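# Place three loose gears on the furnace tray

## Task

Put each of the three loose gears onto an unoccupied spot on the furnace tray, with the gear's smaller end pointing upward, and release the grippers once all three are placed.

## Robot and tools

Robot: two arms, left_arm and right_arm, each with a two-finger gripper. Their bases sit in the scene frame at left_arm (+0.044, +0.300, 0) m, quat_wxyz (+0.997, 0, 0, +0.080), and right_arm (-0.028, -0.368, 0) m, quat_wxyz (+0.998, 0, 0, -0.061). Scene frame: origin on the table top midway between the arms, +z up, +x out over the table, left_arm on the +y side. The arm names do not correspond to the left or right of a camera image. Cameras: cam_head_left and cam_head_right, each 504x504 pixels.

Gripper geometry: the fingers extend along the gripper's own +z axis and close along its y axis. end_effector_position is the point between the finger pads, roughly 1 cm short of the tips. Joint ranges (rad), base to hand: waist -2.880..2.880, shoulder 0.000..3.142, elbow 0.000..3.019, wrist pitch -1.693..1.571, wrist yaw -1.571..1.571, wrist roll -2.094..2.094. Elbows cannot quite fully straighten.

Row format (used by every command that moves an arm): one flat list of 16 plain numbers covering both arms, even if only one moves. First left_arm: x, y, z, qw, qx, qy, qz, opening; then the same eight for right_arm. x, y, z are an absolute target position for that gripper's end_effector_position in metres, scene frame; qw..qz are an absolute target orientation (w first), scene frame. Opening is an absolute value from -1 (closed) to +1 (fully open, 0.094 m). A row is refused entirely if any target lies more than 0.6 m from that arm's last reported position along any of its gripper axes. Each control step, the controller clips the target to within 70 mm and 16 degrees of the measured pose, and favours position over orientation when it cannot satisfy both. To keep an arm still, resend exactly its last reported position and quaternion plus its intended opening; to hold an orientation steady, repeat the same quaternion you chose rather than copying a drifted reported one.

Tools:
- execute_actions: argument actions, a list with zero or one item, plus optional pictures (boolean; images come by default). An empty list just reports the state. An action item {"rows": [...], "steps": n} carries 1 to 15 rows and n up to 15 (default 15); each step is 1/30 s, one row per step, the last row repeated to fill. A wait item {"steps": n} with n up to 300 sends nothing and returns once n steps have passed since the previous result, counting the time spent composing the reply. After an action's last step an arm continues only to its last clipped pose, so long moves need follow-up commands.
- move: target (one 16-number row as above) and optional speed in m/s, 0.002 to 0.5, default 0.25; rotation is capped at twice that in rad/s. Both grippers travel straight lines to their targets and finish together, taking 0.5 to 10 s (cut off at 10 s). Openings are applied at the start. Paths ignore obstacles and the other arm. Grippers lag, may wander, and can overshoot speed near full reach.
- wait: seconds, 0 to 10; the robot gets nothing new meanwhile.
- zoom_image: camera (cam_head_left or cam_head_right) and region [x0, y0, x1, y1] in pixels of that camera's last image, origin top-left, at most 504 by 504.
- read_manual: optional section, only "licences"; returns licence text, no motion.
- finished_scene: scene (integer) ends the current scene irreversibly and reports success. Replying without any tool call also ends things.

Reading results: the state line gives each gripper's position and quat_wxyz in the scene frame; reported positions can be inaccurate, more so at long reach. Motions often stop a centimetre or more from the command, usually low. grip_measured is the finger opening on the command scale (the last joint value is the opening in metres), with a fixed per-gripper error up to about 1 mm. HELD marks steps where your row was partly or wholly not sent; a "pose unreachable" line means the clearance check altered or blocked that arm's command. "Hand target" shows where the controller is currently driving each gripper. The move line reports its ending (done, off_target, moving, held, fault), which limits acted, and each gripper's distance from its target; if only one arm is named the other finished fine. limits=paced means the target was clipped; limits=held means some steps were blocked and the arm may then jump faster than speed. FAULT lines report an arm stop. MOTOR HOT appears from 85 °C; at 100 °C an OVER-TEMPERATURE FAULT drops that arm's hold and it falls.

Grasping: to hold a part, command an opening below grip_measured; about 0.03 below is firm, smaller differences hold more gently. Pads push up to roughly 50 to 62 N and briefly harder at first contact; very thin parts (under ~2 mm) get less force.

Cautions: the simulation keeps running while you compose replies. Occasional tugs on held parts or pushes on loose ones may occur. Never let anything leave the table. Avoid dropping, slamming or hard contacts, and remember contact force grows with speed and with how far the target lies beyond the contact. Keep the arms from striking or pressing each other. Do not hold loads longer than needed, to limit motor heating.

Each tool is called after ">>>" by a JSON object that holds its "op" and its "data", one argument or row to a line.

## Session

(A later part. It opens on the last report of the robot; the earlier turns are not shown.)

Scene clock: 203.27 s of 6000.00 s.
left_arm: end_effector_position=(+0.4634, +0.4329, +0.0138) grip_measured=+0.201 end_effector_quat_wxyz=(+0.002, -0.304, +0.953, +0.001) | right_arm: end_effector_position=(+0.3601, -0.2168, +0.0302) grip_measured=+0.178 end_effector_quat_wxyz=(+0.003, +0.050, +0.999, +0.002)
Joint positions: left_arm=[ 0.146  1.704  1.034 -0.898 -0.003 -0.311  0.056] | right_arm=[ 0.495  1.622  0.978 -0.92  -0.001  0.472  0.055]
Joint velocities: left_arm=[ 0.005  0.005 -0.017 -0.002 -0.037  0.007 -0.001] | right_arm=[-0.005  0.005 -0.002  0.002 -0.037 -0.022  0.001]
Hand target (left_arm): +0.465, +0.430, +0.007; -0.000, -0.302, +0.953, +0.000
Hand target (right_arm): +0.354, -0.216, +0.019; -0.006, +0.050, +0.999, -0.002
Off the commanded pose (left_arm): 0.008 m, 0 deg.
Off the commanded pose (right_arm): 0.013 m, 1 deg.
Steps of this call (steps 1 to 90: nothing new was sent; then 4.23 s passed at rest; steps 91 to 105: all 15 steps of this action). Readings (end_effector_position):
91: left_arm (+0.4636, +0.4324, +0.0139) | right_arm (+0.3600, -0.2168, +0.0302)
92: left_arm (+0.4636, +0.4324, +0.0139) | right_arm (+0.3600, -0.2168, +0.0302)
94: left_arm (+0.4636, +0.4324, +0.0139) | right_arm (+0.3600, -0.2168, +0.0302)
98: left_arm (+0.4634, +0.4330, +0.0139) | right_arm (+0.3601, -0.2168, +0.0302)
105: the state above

>>> {"op": "move", "data": {
  "target": [0.455,0.41,0.15,0,-0.25,0.9682,0,0.0, 0.3757,-0.2100,0.1284,0.1142,0.0496,0.9908,0.0513,0.0],
  "speed": 0.09
}}

>>> {"op": "move", "data": {
  "target": [0.409,0.087,0.17,0,0,1,0,0.0, 0.30,-0.417,0.13,-0.149,0.0741,0.986,0.0112,0.0],
  "speed": 0.17
}}

Scene clock: 223.60 s of 6000.00 s.
left_arm: end_effector_position=(+0.4292, +0.4084, +0.1119) grip_measured=+0.201 end_effector_quat_wxyz=(-0.045, -0.262, +0.964, +0.001) | right_arm: end_effector_position=(+0.3714, -0.2124, +0.1110) grip_measured=+0.178 end_effector_quat_wxyz=(+0.095, +0.050, +0.993, +0.043)
Joint positions: left_arm=[ 0.113  1.527  1.109 -1.243 -0.003 -0.257  0.056] | right_arm=[ 0.495  1.421  0.978 -0.92  -0.001  0.472  0.055]
Joint velocities: left_arm=[-0.015 -0.005 -0.002 -0.032 -0.007 -0.022 -0.   ] | right_arm=[-0.005  0.005 -0.012  0.012  0.022 -0.007 -0.   ]
Hand target (left_arm): +0.454, +0.410, +0.150; +0.000, -0.250, +0.968, +0.000
Hand target (right_arm): +0.376, -0.210, +0.128; +0.113, +0.049, +0.991, +0.053
Off the commanded pose (left_arm): 0.046 m, 5 deg.
Off the commanded pose (right_arm): 0.018 m, 2 deg.
After step 90, 15.40 s passed at rest.
move: off_target (left_arm, right_arm)

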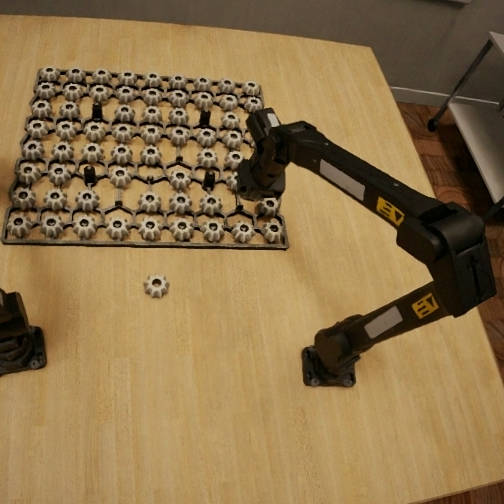

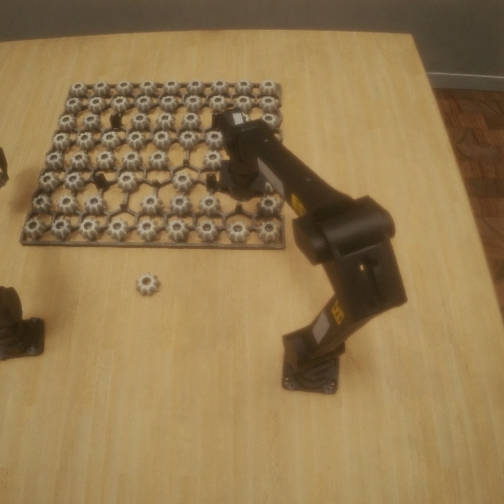

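Scene clock: 226.07 s of 6000.00 s.
left_arm: end_effector_position=(+0.3888, +0.0969, +0.1454) grip_measured=+0.201 end_effector_quat_wxyz=(-0.020, +0.007, +1.000, +0.012) | right_arm: end_effector_position=(+0.2814, -0.4125, +0.1152) grip_measured=+0.178 end_effector_quat_wxyz=(-0.167, +0.077, +0.983, +0.014)
Joint positions: left_arm=[-0.693  1.466  1.138 -1.288 -0.001 -0.519  0.056] | right_arm=[-0.022  1.467  1.015 -1.455 -0.005  0.011  0.055]
Joint velocities: left_arm=[ 0.005 -0.015 -0.002 -0.002 -0.022 -0.022  0.   ] | right_arm=[-0.015 -0.005 -0.007  0.007 -0.007 -0.022 -0.001]
Hand target (left_arm): +0.408, +0.086, +0.170; +0.005, -0.000, +1.000, -0.001
Hand target (right_arm): +0.303, -0.417, +0.132; -0.148, +0.074, +0.986, +0.013
Off the commanded pose (left_arm): 0.033 m, 3 deg.
Off the commanded pose (right_arm): 0.024 m, 2 deg.
move: off_target (left_arm, right_arm)

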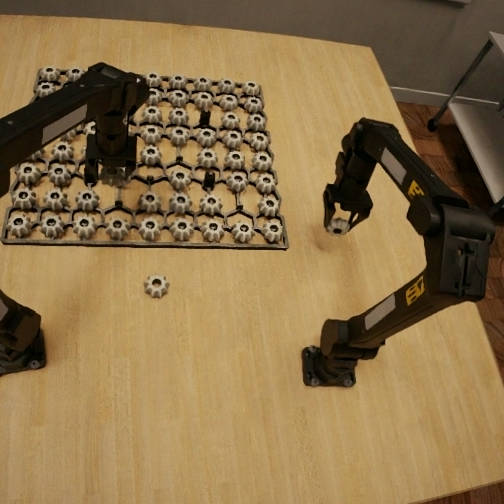

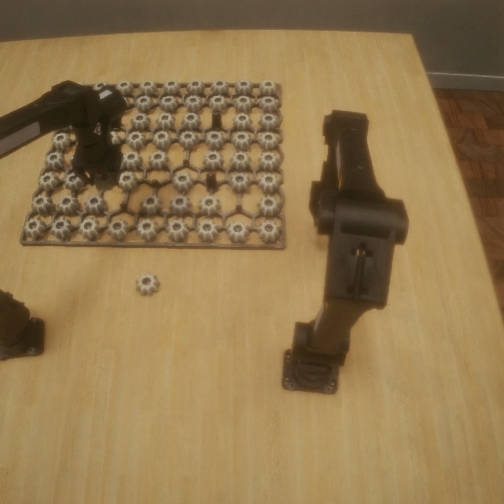

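>>> {"op": "move", "data": {
  "target": [0.409,0.087,0.052,0,0,1,0,0.0, 0.30,-0.417,0.06,-0.3419,0.0704,0.9368,0.0257,0.0],
  "speed": 0.09
}}

>>> {"op": "zoom_image", "data": {
  "camera": "cam_head_left",
  "region": [70,165,170,235]
}}

>>> {"op": "zoom_image", "data": {
  "camera": "cam_head_right",
  "region": [70,165,170,235]
}}

>>> {"op": "zoom_image", "data": {
  "camera": "cam_head_left",
  "region": [290,190,380,280]
}}

Scene clock: 233.40 s of 6000.00 s.
left_arm: end_effector_position=(+0.4037, +0.0881, +0.0523) grip_measured=+0.201 end_effector_quat_wxyz=(-0.006, +0.006, +1.000, +0.004) | right_arm: end_effector_position=(+0.2844, -0.4136, +0.0508) grip_measured=+0.178 end_effector_quat_wxyz=(-0.348, +0.073, +0.934, +0.024)
Joint positions: left_arm=[-0.693  1.601  1.022 -1.007 -0.001 -0.52   0.056] | right_arm=[-0.022  1.823  1.131 -1.592 -0.001  0.009  0.055]
Joint velocities: left_arm=[-0.015  0.005 -0.017  0.012  0.007 -0.051  0.   ] | right_arm=[-0.015 -0.015  0.002 -0.017 -0.022 -0.066  0.   ]
Hand target (left_arm): +0.408, +0.088, +0.052; -0.000, -0.000, +1.000, -0.000
Hand target (right_arm): +0.300, -0.417, +0.061; -0.342, +0.070, +0.937, +0.023
Off the commanded pose (left_arm): 0.005 m, 1 deg.
Off the commanded pose (right_arm): 0.018 m, 1 deg.
After step 90, 1.97 s passed at rest.
move: off_target (right_arm)

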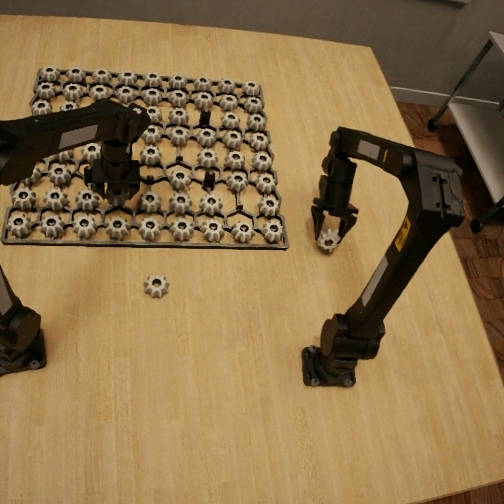

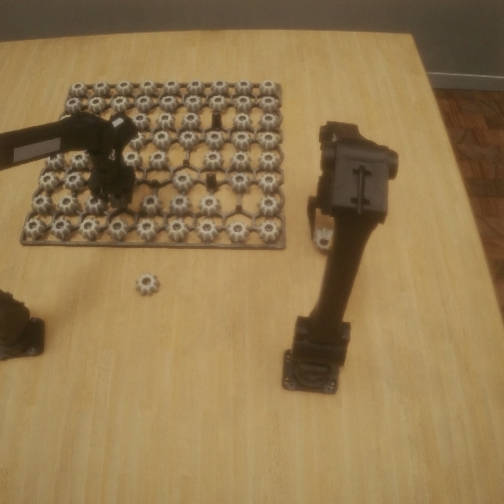

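Region (70, 165, 170, 235) of cam_head_left's 504x504 image, scaled by 5.040, with more detail than that image has; it fills the top 353 rows of this view, and the rest is white.

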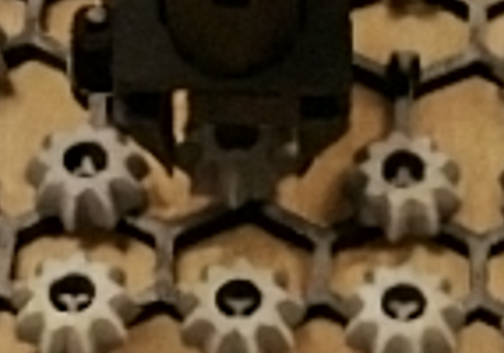

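Region (70, 165, 170, 235) of cam_head_right's 504x504 image, scaled by 5.040, with more detail than that image has; it fills the top 353 rows of this view, and the rest is white.

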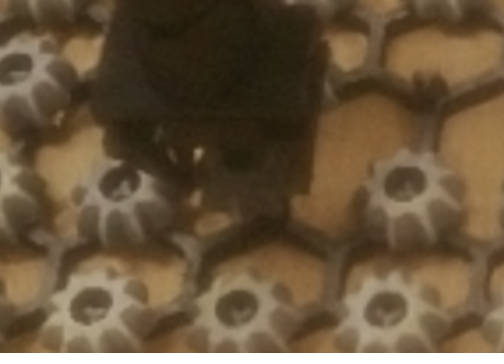

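Region (290, 190, 380, 280) of cam_head_left's 504x504 image, scaled by 5.600, with more detail than that image has.

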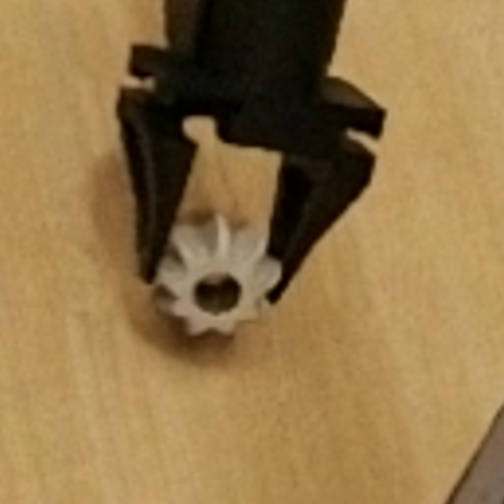

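>>> {"op": "move", "data": {
  "target": [0.4036,0.078,0.052,0,0,1,0,0.0, 0.30,-0.417,0.030,-0.3419,0.0704,0.9368,0.0257,0.0],
  "speed": 0.025
}}

>>> {"op": "zoom_image", "data": {
  "camera": "cam_head_left",
  "region": [80,175,160,220]
}}

>>> {"op": "zoom_image", "data": {
  "camera": "cam_head_right",
  "region": [85,180,165,225]
}}

>>> {"op": "zoom_image", "data": {
  "camera": "cam_head_left",
  "region": [290,190,380,280]
}}

Scene clock: 244.40 s of 6000.00 s.
left_arm: end_effector_position=(+0.4018, +0.0850, +0.0523) grip_measured=+0.201 end_effector_quat_wxyz=(-0.006, +0.001, +1.000, +0.004) | right_arm: end_effector_position=(+0.2877, -0.4141, +0.0299) grip_measured=+0.178 end_effector_quat_wxyz=(-0.351, +0.073, +0.933, +0.025)
Joint positions: left_arm=[-0.702  1.601  1.022 -1.007 -0.001 -0.539  0.056] | right_arm=[-0.022  1.871  1.131 -1.551 -0.001  0.009  0.055]
Joint velocities: left_arm=[-0.015 -0.005  0.007 -0.027  0.007 -0.081 -0.   ] | right_arm=[-0.015 -0.005 -0.012 -0.012 -0.022 -0.022 -0.   ]
Hand target (left_arm): +0.403, +0.078, +0.052; -0.000, +0.000, +1.000, -0.000
Hand target (right_arm): +0.300, -0.417, +0.030; -0.342, +0.070, +0.937, +0.026
Off the commanded pose (left_arm): 0.007 m, 1 deg.
Off the commanded pose (right_arm): 0.013 m, 1 deg.
After step 90, 6.70 s passed at rest.
move: off_target (right_arm)

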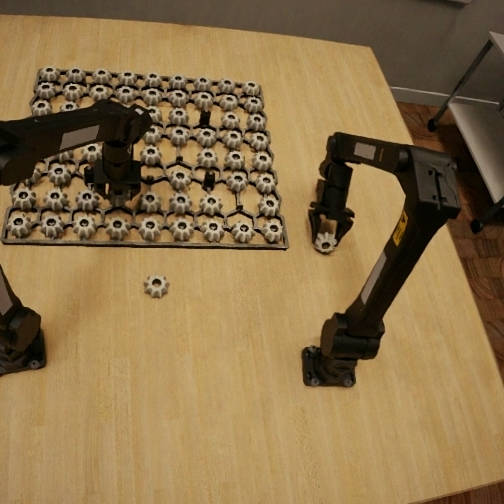

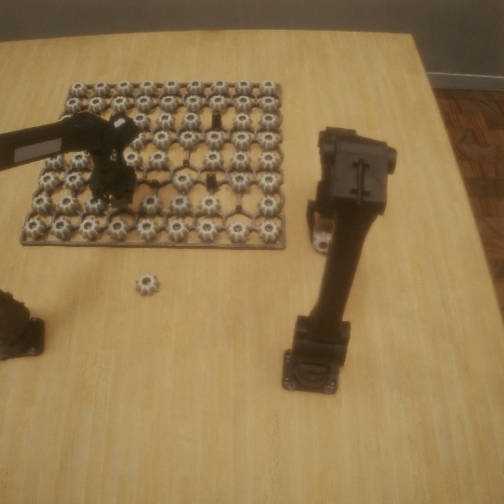

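Region (80, 175, 160, 220) of cam_head_left's 504x504 image, scaled by 6.300, with more detail than that image has; it fills the top 284 rows of this view, and the rest is white.

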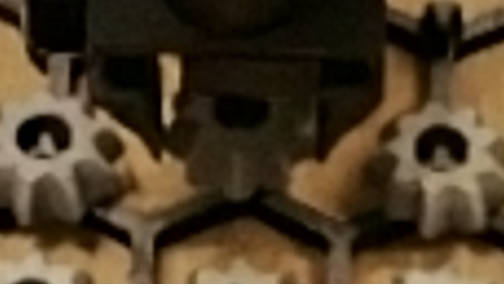

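Region (85, 180, 165, 225) of cam_head_right's 504x504 image, scaled by 6.300, with more detail than that image has; it fills the top 284 rows of this view, and the rest is white.

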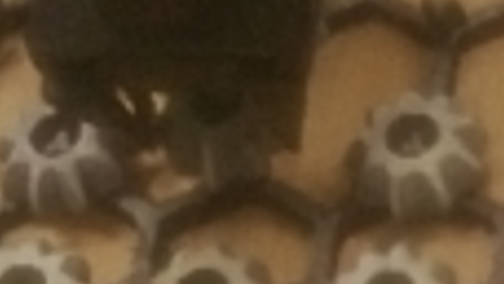

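Region (290, 190, 380, 280) of cam_head_left's 504x504 image, scaled by 5.600, with more detail than that image has.

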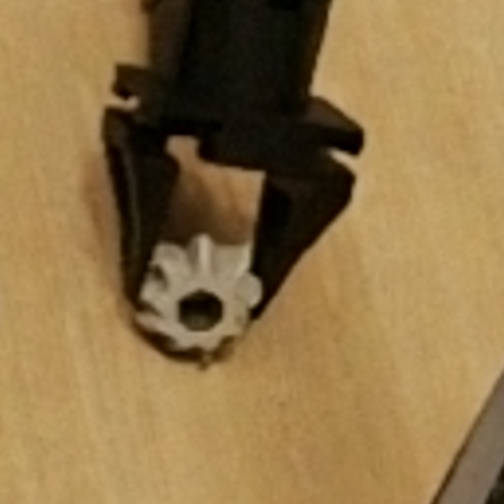

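>>> {"op": "move", "data": {
  "target": [0.4032,0.0783,0.0268,-0.0179,0,1,0.011,0.0, 0.3073,-0.418,0.0147,-0.3231,0.0709,0.9434,0.0243,0.165],
  "speed": 0.012
}}

>>> {"op": "zoom_image", "data": {
  "camera": "cam_head_left",
  "region": [80,175,160,220]
}}

>>> {"op": "zoom_image", "data": {
  "camera": "cam_head_left",
  "region": [290,190,380,280]
}}

Scene clock: 258.40 s of 6000.00 s.
left_arm: end_effector_position=(+0.4025, +0.0845, +0.0296) grip_measured=+0.201 end_effector_quat_wxyz=(-0.020, +0.001, +1.000, +0.013) | right_arm: end_effector_position=(+0.2988, -0.4157, +0.0225) grip_measured=+0.180 end_effector_quat_wxyz=(-0.326, +0.073, +0.942, +0.023)
Joint positions: left_arm=[-0.702  1.658  1.022 -0.983 -0.001 -0.539  0.056] | right_arm=[-0.022  1.871  1.135 -1.5   -0.001  0.009  0.055]
Joint velocities: left_arm=[ 0.005 -0.015 -0.007 -0.032 -0.022 -0.037 -0.001] | right_arm=[-0.005 -0.024 -0.012  0.012  0.022  0.022  0.001]
Hand target (left_arm): +0.403, +0.079, +0.027; -0.018, +0.000, +1.000, +0.011
Hand target (right_arm): +0.307, -0.418, +0.015; -0.323, +0.071, +0.943, +0.025
Off the commanded pose (left_arm): 0.007 m, 0 deg.
Off the commanded pose (right_arm): 0.012 m, 0 deg.
After step 90, 8.27 s passed at rest.
move: off_target (right_arm)

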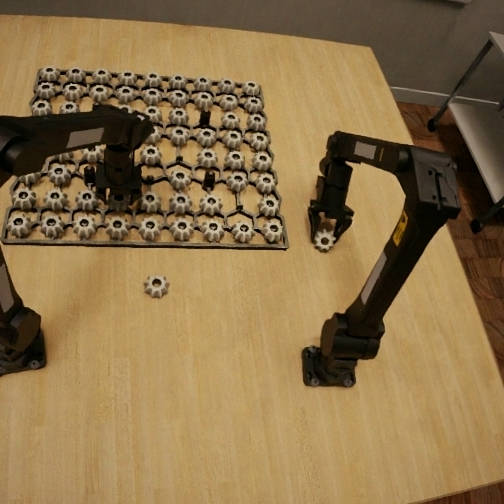

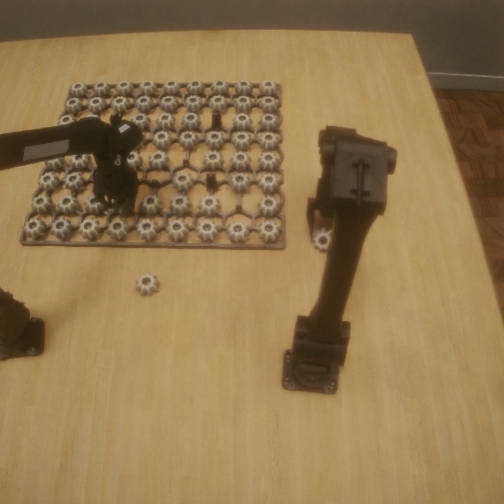

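Region (80, 175, 160, 220) of cam_head_left's 504x504 image, scaled by 6.300, with more detail than that image has; it fills the top 284 rows of this view, and the rest is white.

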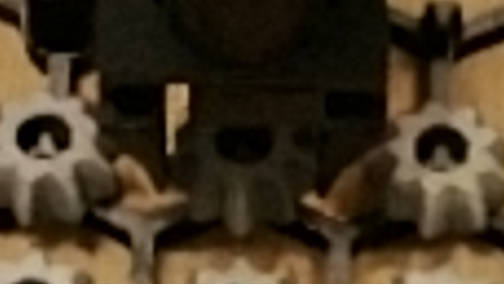

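Region (290, 190, 380, 280) of cam_head_left's 504x504 image, scaled by 5.600, with more detail than that image has.

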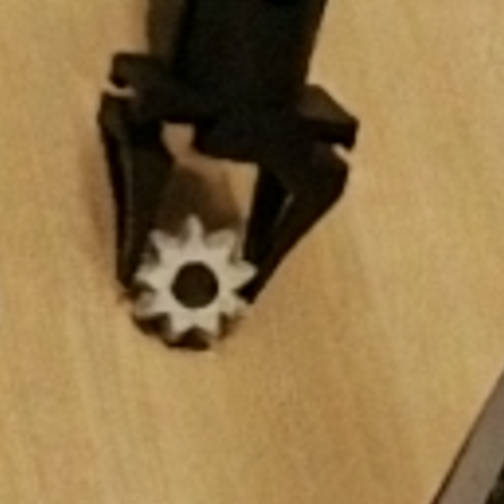

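>>> {"op": "move", "data": {
  "target": [0.4173,0.0757,0.1152,0.0706,0,0.9966,-0.0424,0.4, 0.310,-0.4184,0.003,-0.3231,0.0709,0.9434,0.0243,0.165],
  "speed": 0.05
}}

>>> {"op": "zoom_image", "data": {
  "camera": "cam_head_left",
  "region": [290,190,380,280]
}}

Scene clock: 267.70 s of 6000.00 s.
left_arm: end_effector_position=(+0.4124, +0.0786, +0.1008) grip_measured=+0.397 end_effector_quat_wxyz=(+0.055, +0.001, +0.998, -0.033) | right_arm: end_effector_position=(+0.3012, -0.4161, +0.0157) grip_measured=+0.178 end_effector_quat_wxyz=(-0.322, +0.073, +0.944, +0.023)
Joint positions: left_arm=[-0.702  1.481  1.022 -0.983 -0.001 -0.539  0.066] | right_arm=[-0.022  1.883  1.135 -1.48  -0.001  0.008  0.055]
Joint velocities: left_arm=[ 0.005 -0.005 -0.002  0.007 -0.007  0.051 -0.001] | right_arm=[ 0.005 -0.005 -0.017 -0.012 -0.007 -0.066 -0.   ]
Hand target (left_arm): +0.418, +0.075, +0.115; +0.070, -0.001, +0.997, -0.043
Hand target (right_arm): +0.309, -0.418, +0.003; -0.323, +0.071, +0.943, +0.024
Off the commanded pose (left_arm): 0.015 m, 2 deg.
Off the commanded pose (right_arm): 0.016 m, 0 deg.
After step 90, 3.87 s passed at rest.
move: off_target (left_arm, right_arm)

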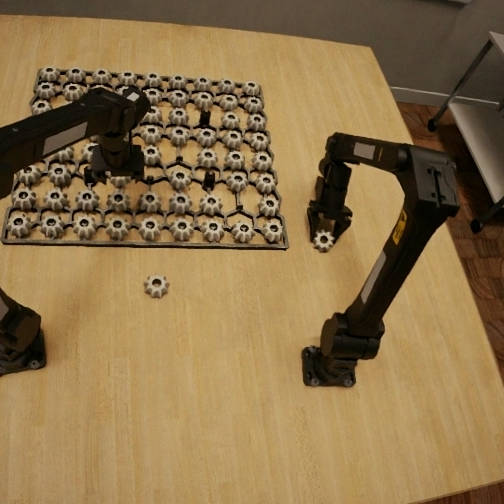

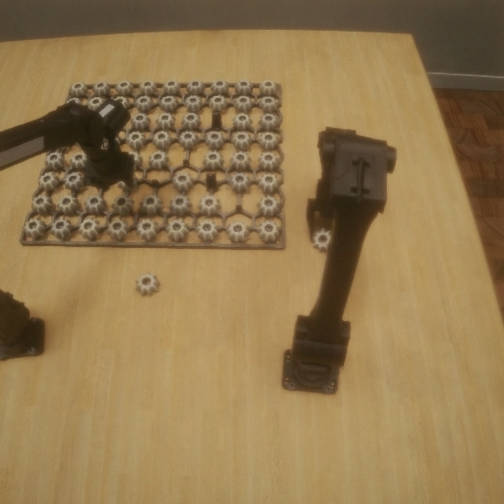

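Region (290, 190, 380, 280) of cam_head_left's 504x504 image, scaled by 5.600, with more detail than that image has.

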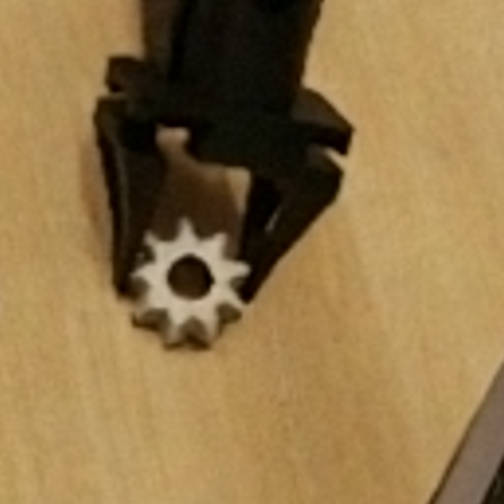

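>>> {"op": "execute_actions", "data": {
  "actions": []
}}

Scene clock: 279.13 s of 6000.00 s.
left_arm: end_effector_position=(+0.4124, +0.0786, +0.1008) grip_measured=+0.397 end_effector_quat_wxyz=(+0.055, +0.001, +0.998, -0.033) | right_arm: end_effector_position=(+0.3012, -0.4161, +0.0157) grip_measured=+0.178 end_effector_quat_wxyz=(-0.322, +0.073, +0.944, +0.023)
Joint positions: left_arm=[-0.702  1.481  1.022 -0.983 -0.001 -0.539  0.066] | right_arm=[-0.022  1.883  1.135 -1.48  -0.001  0.008  0.055]
Joint velocities: left_arm=[ 0.005 -0.005 -0.012 -0.027 -0.007 -0.022 -0.   ] | right_arm=[-0.005  0.005 -0.017 -0.012 -0.037 -0.037 -0.   ]
Hand target (left_arm): +0.418, +0.075, +0.115; +0.070, -0.001, +0.997, -0.043
Hand target (right_arm): +0.309, -0.418, +0.003; -0.323, +0.071, +0.943, +0.024
Off the commanded pose (left_arm): 0.015 m, 2 deg.
Off the commanded pose (right_arm): 0.016 m, 0 deg.
Steps of this call (steps 1 to 90: nothing new was sent; then 8.43 s passed at rest). Readings (end_effector_position):
1: left_arm (+0.4124, +0.0786, +0.1008) | right_arm (+0.3012, -0.4161, +0.0157)
2: left_arm (+0.4124, +0.0786, +0.1008) | right_arm (+0.3012, -0.4161, +0.0157)
4: left_arm (+0.4124, +0.0786, +0.1008) | right_arm (+0.3012, -0.4161, +0.0157)
8: left_arm (+0.4124, +0.0786, +0.1008) | right_arm (+0.3012, -0.4161, +0.0157)
90: the state above

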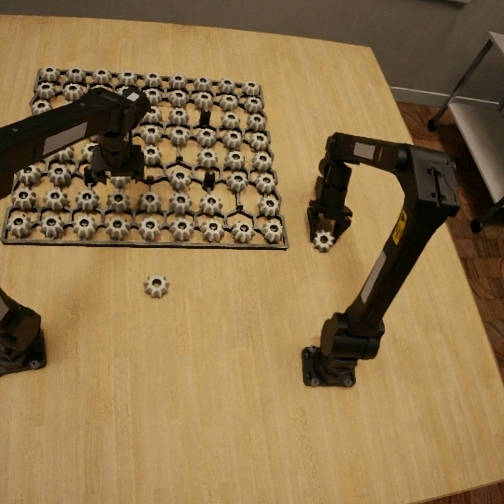

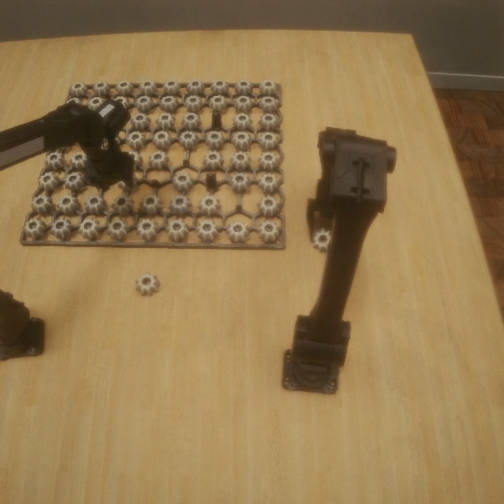

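>>> {"op": "execute_actions", "data": {
  "actions": [
    {"rows": [[0.4124,0.0786,0.1008,0.055,0,0.998,-0.033,0.4,0.3012,-0.4161,0.012,-0.322,0.073,0.944,0.023,0.19],[0.4124,0.0786,0.1008,0.055,0,0.998,-0.033,0.4,0.3012,-0.4161,0.012,-0.322,0.073,0.944,0.023,0.2],[0.4124,0.0786,0.1008,0.055,0,0.998,-0.033,0.4,0.3012,-0.4161,0.012,-0.322,0.073,0.944,0.023,0.21],[0.4124,0.0786,0.1008,0.055,0,0.998,-0.033,0.4,0.3012,-0.4161,0.012,-0.322,0.073,0.944,0.023,0.22],[0.4124,0.0786,0.1008,0.055,0,0.998,-0.033,0.4,0.3012,-0.4161,0.012,-0.322,0.073,0.944,0.023,0.24],[0.4124,0.0786,0.1008,0.055,0,0.998,-0.033,0.4,0.3012,-0.4161,0.012,-0.322,0.073,0.944,0.023,0.27],[0.4124,0.0786,0.1008,0.055,0,0.998,-0.033,0.4,0.3012,-0.4161,0.012,-0.322,0.073,0.944,0.023,0.3],[0.4124,0.0786,0.1008,0.055,0,0.998,-0.033,0.4,0.3012,-0.4161,0.012,-0.322,0.073,0.944,0.023,0.35],[0.4124,0.0786,0.1008,0.055,0,0.998,-0.033,0.4,0.3012,-0.4161,0.012,-0.322,0.073,0.944,0.023,0.45],[0.4124,0.0786,0.1008,0.055,0,0.998,-0.033,0.4,0.3012,-0.4161,0.012,-0.322,0.073,0.944,0.023,0.6]], "steps": 15}
  ],
  "pictures": false
}}

>>> {"op": "move", "data": {
  "target": [0.30,0.04,0.16,0,0,1,0,0.75,0.33,-0.42,0.12,-0.16,0.035,0.986,0.012,0.75],
  "speed": 0.2
}}

>>> {"op": "move", "data": {
  "target": [0.175,-0.002,0.09,0,0,1,0,0.75,0.30,-0.416,0.13,0,0,1,0,0.75],
  "speed": 0.2
}}

>>> {"op": "zoom_image", "data": {
  "camera": "cam_head_left",
  "region": [280,170,380,270]
}}

>>> {"op": "zoom_image", "data": {
  "camera": "cam_head_left",
  "region": [110,220,210,320]
}}

Scene clock: 285.07 s of 6000.00 s.
left_arm: end_effector_position=(+0.4124, +0.0786, +0.1008) grip_measured=+0.397 end_effector_quat_wxyz=(+0.055, +0.001, +0.998, -0.033) | right_arm: end_effector_position=(+0.3013, -0.4162, +0.0156) grip_measured=+0.598 end_effector_quat_wxyz=(-0.322, +0.072, +0.944, +0.023)
Joint positions: left_arm=[-0.702  1.481  1.022 -0.983 -0.001 -0.539  0.066] | right_arm=[-0.022  1.883  1.135 -1.48  -0.001  0.008  0.075]
Joint velocities: left_arm=[ 0.005 -0.015 -0.002  0.007 -0.051  0.022 -0.001] | right_arm=[-0.005 -0.005 -0.022 -0.012  0.007 -0.022 -0.001]
Hand target (left_arm): +0.412, +0.079, +0.101; +0.055, +0.000, +0.998, -0.033
Hand target (right_arm): +0.301, -0.416, +0.012; -0.322, +0.073, +0.944, +0.023
Off the commanded pose (left_arm): 0.000 m, 0 deg.
Off the commanded pose (right_arm): 0.004 m, 0 deg.
Steps of this call (steps 1 to 90: nothing new was sent; then 2.43 s passed at rest; steps 91 to 105: all 15 steps of this action). Readings (end_effector_position):
91: left_arm (+0.4124, +0.0786, +0.1008) | right_arm (+0.3012, -0.4161, +0.0157)
92: left_arm (+0.4124, +0.0786, +0.1008) | right_arm (+0.3012, -0.4161, +0.0157)
94: left_arm (+0.4124, +0.0786, +0.1008) | right_arm (+0.3012, -0.4161, +0.0157)
98: left_arm (+0.4124, +0.0786, +0.1008) | right_arm (+0.3013, -0.4162, +0.0156)
105: the state above

Scene clock: 286.67 s of 6000.00 s.
left_arm: end_effector_position=(+0.2985, +0.0442, +0.1460) grip_measured=+0.747 end_effector_quat_wxyz=(-0.008, +0.006, +1.000, +0.010) | right_arm: end_effector_position=(+0.3211, -0.4198, +0.1138) grip_measured=+0.748 end_effector_quat_wxyz=(-0.175, +0.042, +0.983, +0.016)
Joint positions: left_arm=[-0.95   1.351  1.022 -1.268 -0.002 -0.776  0.082] | right_arm=[-0.022  1.58   1.135 -1.48   0.003 -0.059  0.082]
Joint velocities: left_arm=[ 0.005 -0.015 -0.007 -0.007 -0.037  0.007 -0.   ] | right_arm=[ 0.015 -0.015 -0.012 -0.012  0.007  0.007  0.   ]
Hand target (left_arm): +0.300, +0.039, +0.160; +0.001, +0.001, +1.000, -0.000
Hand target (right_arm): +0.330, -0.420, +0.119; -0.160, +0.035, +0.986, +0.014
Off the commanded pose (left_arm): 0.015 m, 2 deg.
Off the commanded pose (right_arm): 0.011 m, 2 deg.
move: off_target (left_arm, right_arm)

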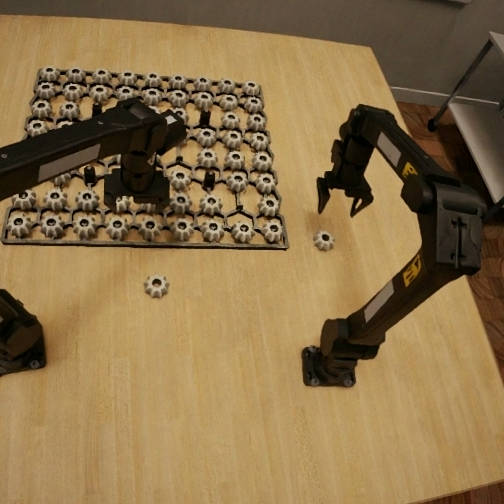

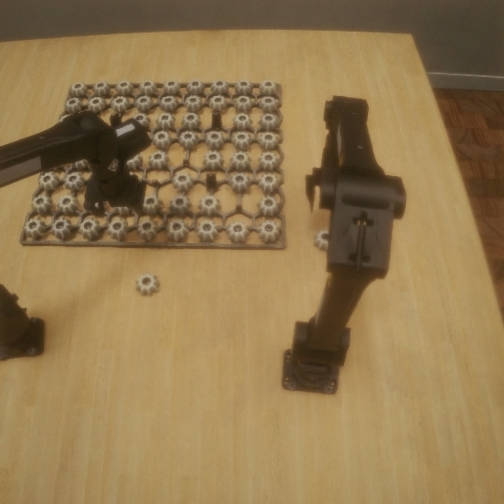

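Scene clock: 288.13 s of 6000.00 s.
left_arm: end_effector_position=(+0.1745, -0.0010, +0.0888) grip_measured=+0.747 end_effector_quat_wxyz=(-0.005, +0.006, +1.000, +0.007) | right_arm: end_effector_position=(+0.3016, -0.4161, +0.1317) grip_measured=+0.748 end_effector_quat_wxyz=(-0.004, +0.003, +1.000, +0.001)
Joint positions: left_arm=[-1.321  1.325  0.835 -1.098  0.002 -1.148  0.082] | right_arm=[-0.022  1.278  0.917 -1.217 -0.001 -0.14   0.082]
Joint velocities: left_arm=[-0.005 -0.005 -0.007  0.002  0.095 -0.022  0.   ] | right_arm=[-0.015  0.005  0.007 -0.002  0.066 -0.066 -0.   ]
Hand target (left_arm): +0.174, -0.002, +0.091; +0.001, +0.000, +1.000, -0.002
Hand target (right_arm): +0.300, -0.416, +0.129; +0.000, +0.000, +1.000, +0.002
Off the commanded pose (left_arm): 0.002 m, 1 deg.
Off the commanded pose (right_arm): 0.002 m, 1 deg.
move: done

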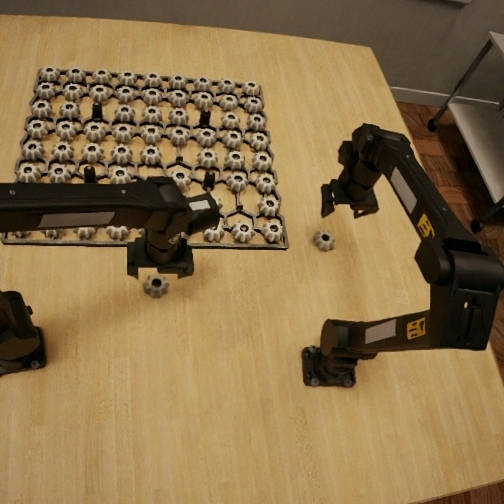

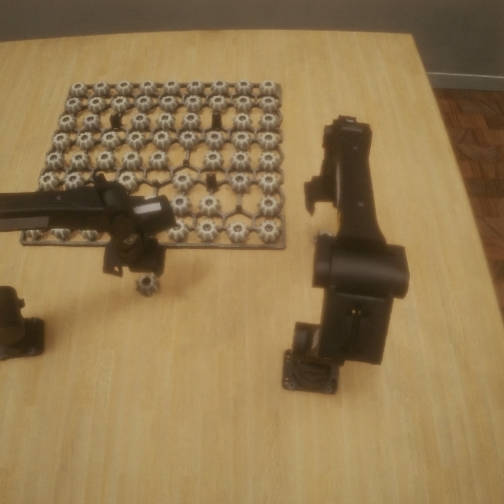

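Region (280, 170, 380, 270) of cam_head_left's 504x504 image, scaled by 5.040, with more detail than that image has.

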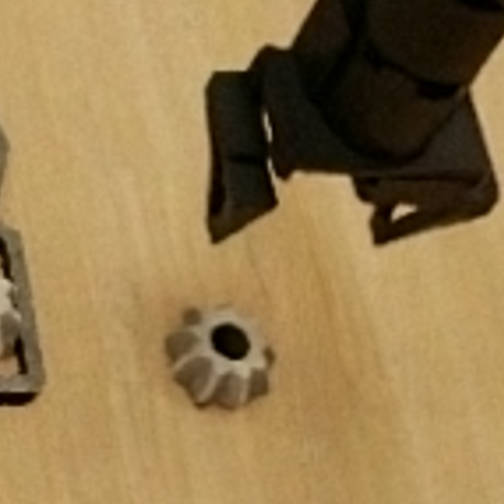

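Region (110, 220, 210, 320) of cam_head_left's 504x504 image, scaled by 5.040, with more detail than that image has.

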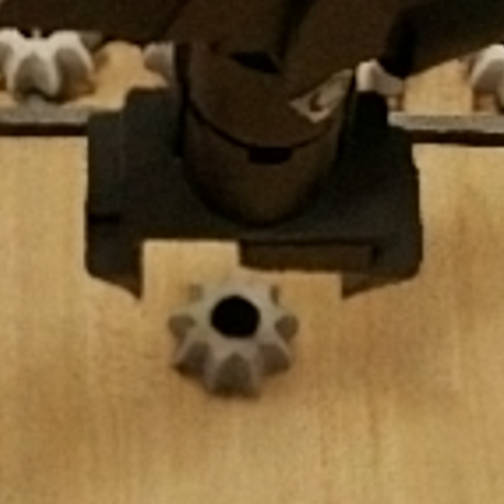

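>>> {"op": "move", "data": {
  "target": [0.185,0.002,0.045,0,0,1,0,0.75,0.301,-0.413,0.042,0,0,1,0,0.75],
  "speed": 0.12
}}

>>> {"op": "zoom_image", "data": {
  "camera": "cam_head_left",
  "region": [280,170,380,270]
}}

>>> {"op": "zoom_image", "data": {
  "camera": "cam_head_left",
  "region": [110,220,210,320]
}}

>>> {"op": "zoom_image", "data": {
  "camera": "cam_head_right",
  "region": [90,220,190,320]
}}

Scene clock: 304.67 s of 6000.00 s.
left_arm: end_effector_position=(+0.1812, -0.0000, +0.0516) grip_measured=+0.747 end_effector_quat_wxyz=(-0.000, -0.001, +1.000, -0.003) | right_arm: end_effector_position=(+0.3015, -0.4161, +0.0482) grip_measured=+0.748 end_effector_quat_wxyz=(+0.003, +0.003, +1.000, +0.000)
Joint positions: left_arm=[-1.301  1.375  0.769 -0.959  0.002 -1.143  0.082] | right_arm=[-0.022  1.389  0.771 -0.947 -0.001 -0.14   0.082]
Joint velocities: left_arm=[-0.005 -0.005 -0.002  0.022  0.022 -0.037 -0.001] | right_arm=[ 0.005 -0.015 -0.012  0.012 -0.037  0.051 -0.001]
Hand target (left_arm): +0.185, +0.003, +0.045; -0.000, -0.000, +1.000, +0.000
Hand target (right_arm): +0.300, -0.413, +0.042; -0.000, +0.000, +1.000, -0.000
Off the commanded pose (left_arm): 0.008 m, 0 deg.
Off the commanded pose (right_arm): 0.007 m, 0 deg.
After step 90, 12.40 s passed at rest.
move: done

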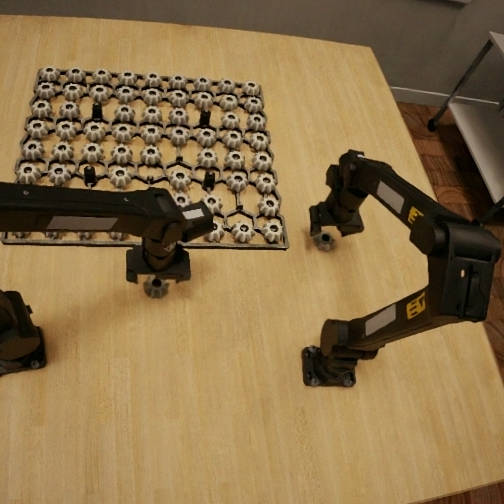

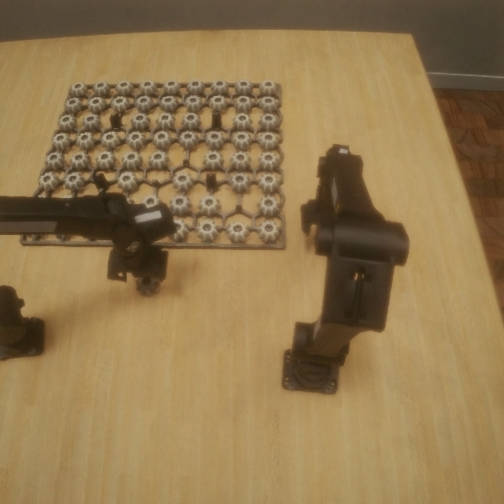

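Region (280, 170, 380, 270) of cam_head_left's 504x504 image, scaled by 5.040, with more detail than that image has.

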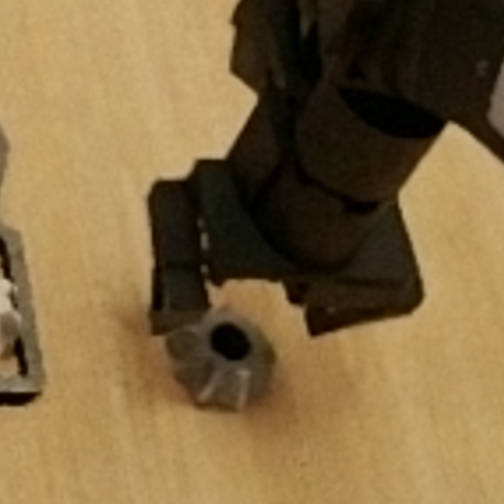

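Region (110, 220, 210, 320) of cam_head_left's 504x504 image, scaled by 5.040, with more detail than that image has.

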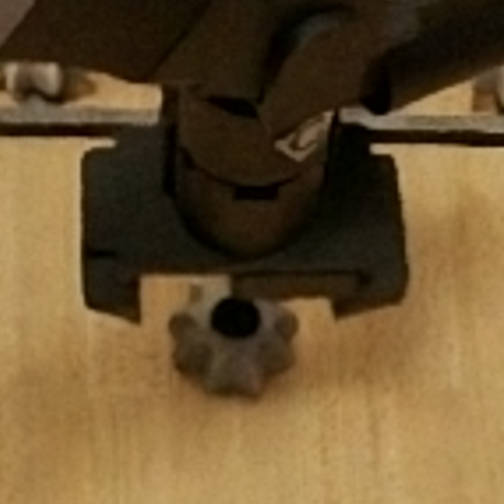

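Region (90, 220, 190, 320) of cam_head_right's 504x504 image, scaled by 5.040, with more detail than that image has.

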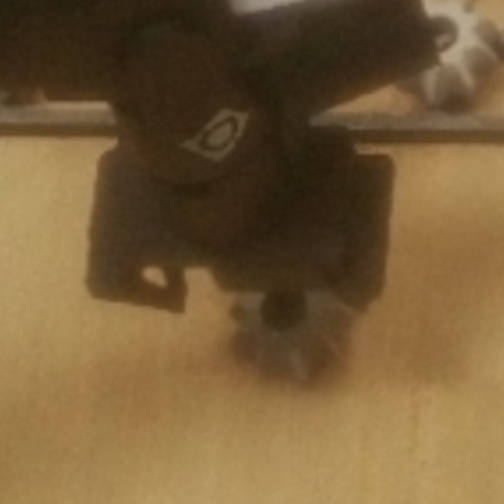

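>>> {"op": "move", "data": {
  "target": [0.189,0.003,0.008,0,0,1,0,0.75,0.297,-0.413,0.008,0,0,1,0,0.75],
  "speed": 0.06
}}

>>> {"op": "zoom_image", "data": {
  "camera": "cam_head_left",
  "region": [280,170,380,270]
}}

>>> {"op": "zoom_image", "data": {
  "camera": "cam_head_left",
  "region": [110,220,210,320]
}}

>>> {"op": "zoom_image", "data": {
  "camera": "cam_head_right",
  "region": [90,220,190,320]
}}

Scene clock: 316.10 s of 6000.00 s.
left_arm: end_effector_position=(+0.1854, -0.0001, +0.0145) grip_measured=+0.747 end_effector_quat_wxyz=(+0.000, -0.001, +1.000, -0.003) | right_arm: end_effector_position=(+0.3000, -0.4159, +0.0161) grip_measured=+0.748 end_effector_quat_wxyz=(+0.006, +0.003, +1.000, -0.000)
Joint positions: left_arm=[-1.29   1.454  0.726 -0.837  0.002 -1.131  0.082] | right_arm=[-0.022  1.446  0.722 -0.835 -0.001 -0.14   0.082]
Joint velocities: left_arm=[-0.015 -0.005 -0.012 -0.002 -0.022  0.007 -0.   ] | right_arm=[-0.015 -0.005 -0.012  0.007 -0.022 -0.037  0.   ]
Hand target (left_arm): +0.189, +0.004, +0.008; -0.000, +0.000, +1.000, +0.000
Hand target (right_arm): +0.297, -0.413, +0.008; -0.000, -0.000, +1.000, -0.000
Off the commanded pose (left_arm): 0.008 m, 0 deg.
Off the commanded pose (right_arm): 0.009 m, 1 deg.
After step 90, 7.37 s passed at rest.
move: done

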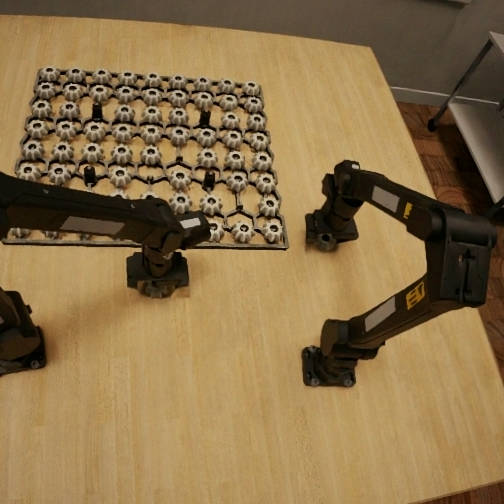

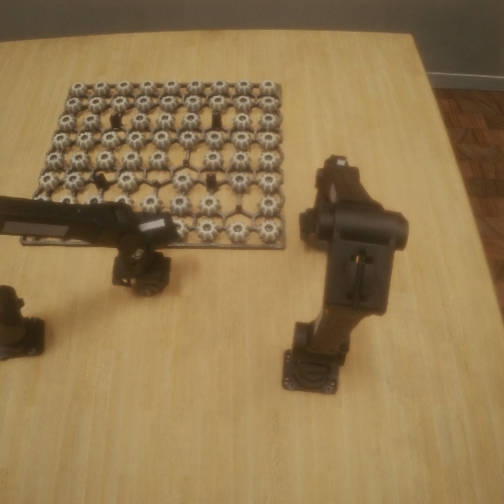

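Region (280, 170, 380, 270) of cam_head_left's 504x504 image, scaled by 5.040, with more detail than that image has.

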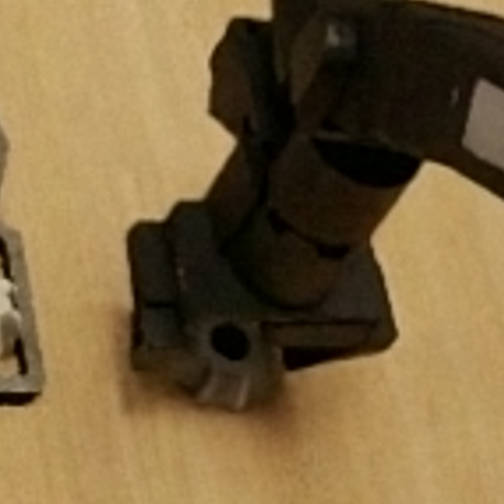

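Region (110, 220, 210, 320) of cam_head_left's 504x504 image, scaled by 5.040, with more detail than that image has.

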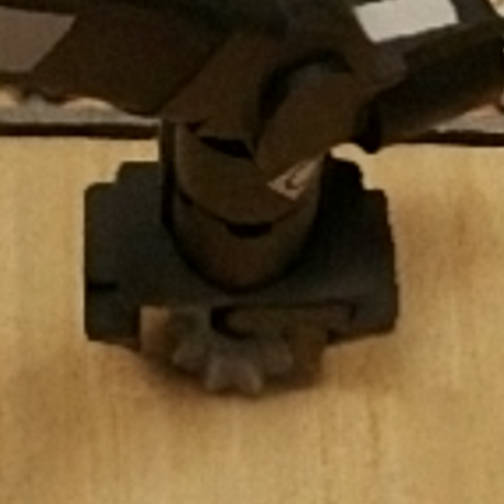

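Region (90, 220, 190, 320) of cam_head_right's 504x504 image, scaled by 5.040, with more detail than that image has.

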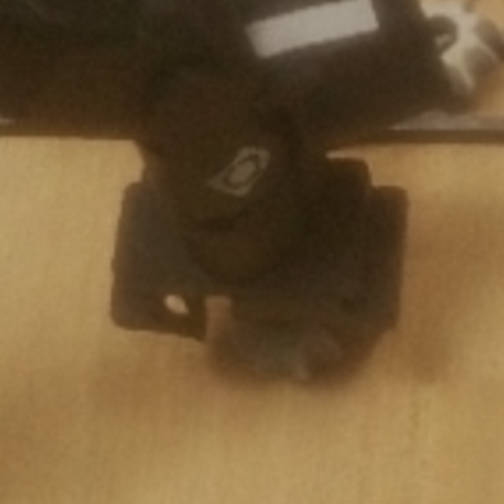

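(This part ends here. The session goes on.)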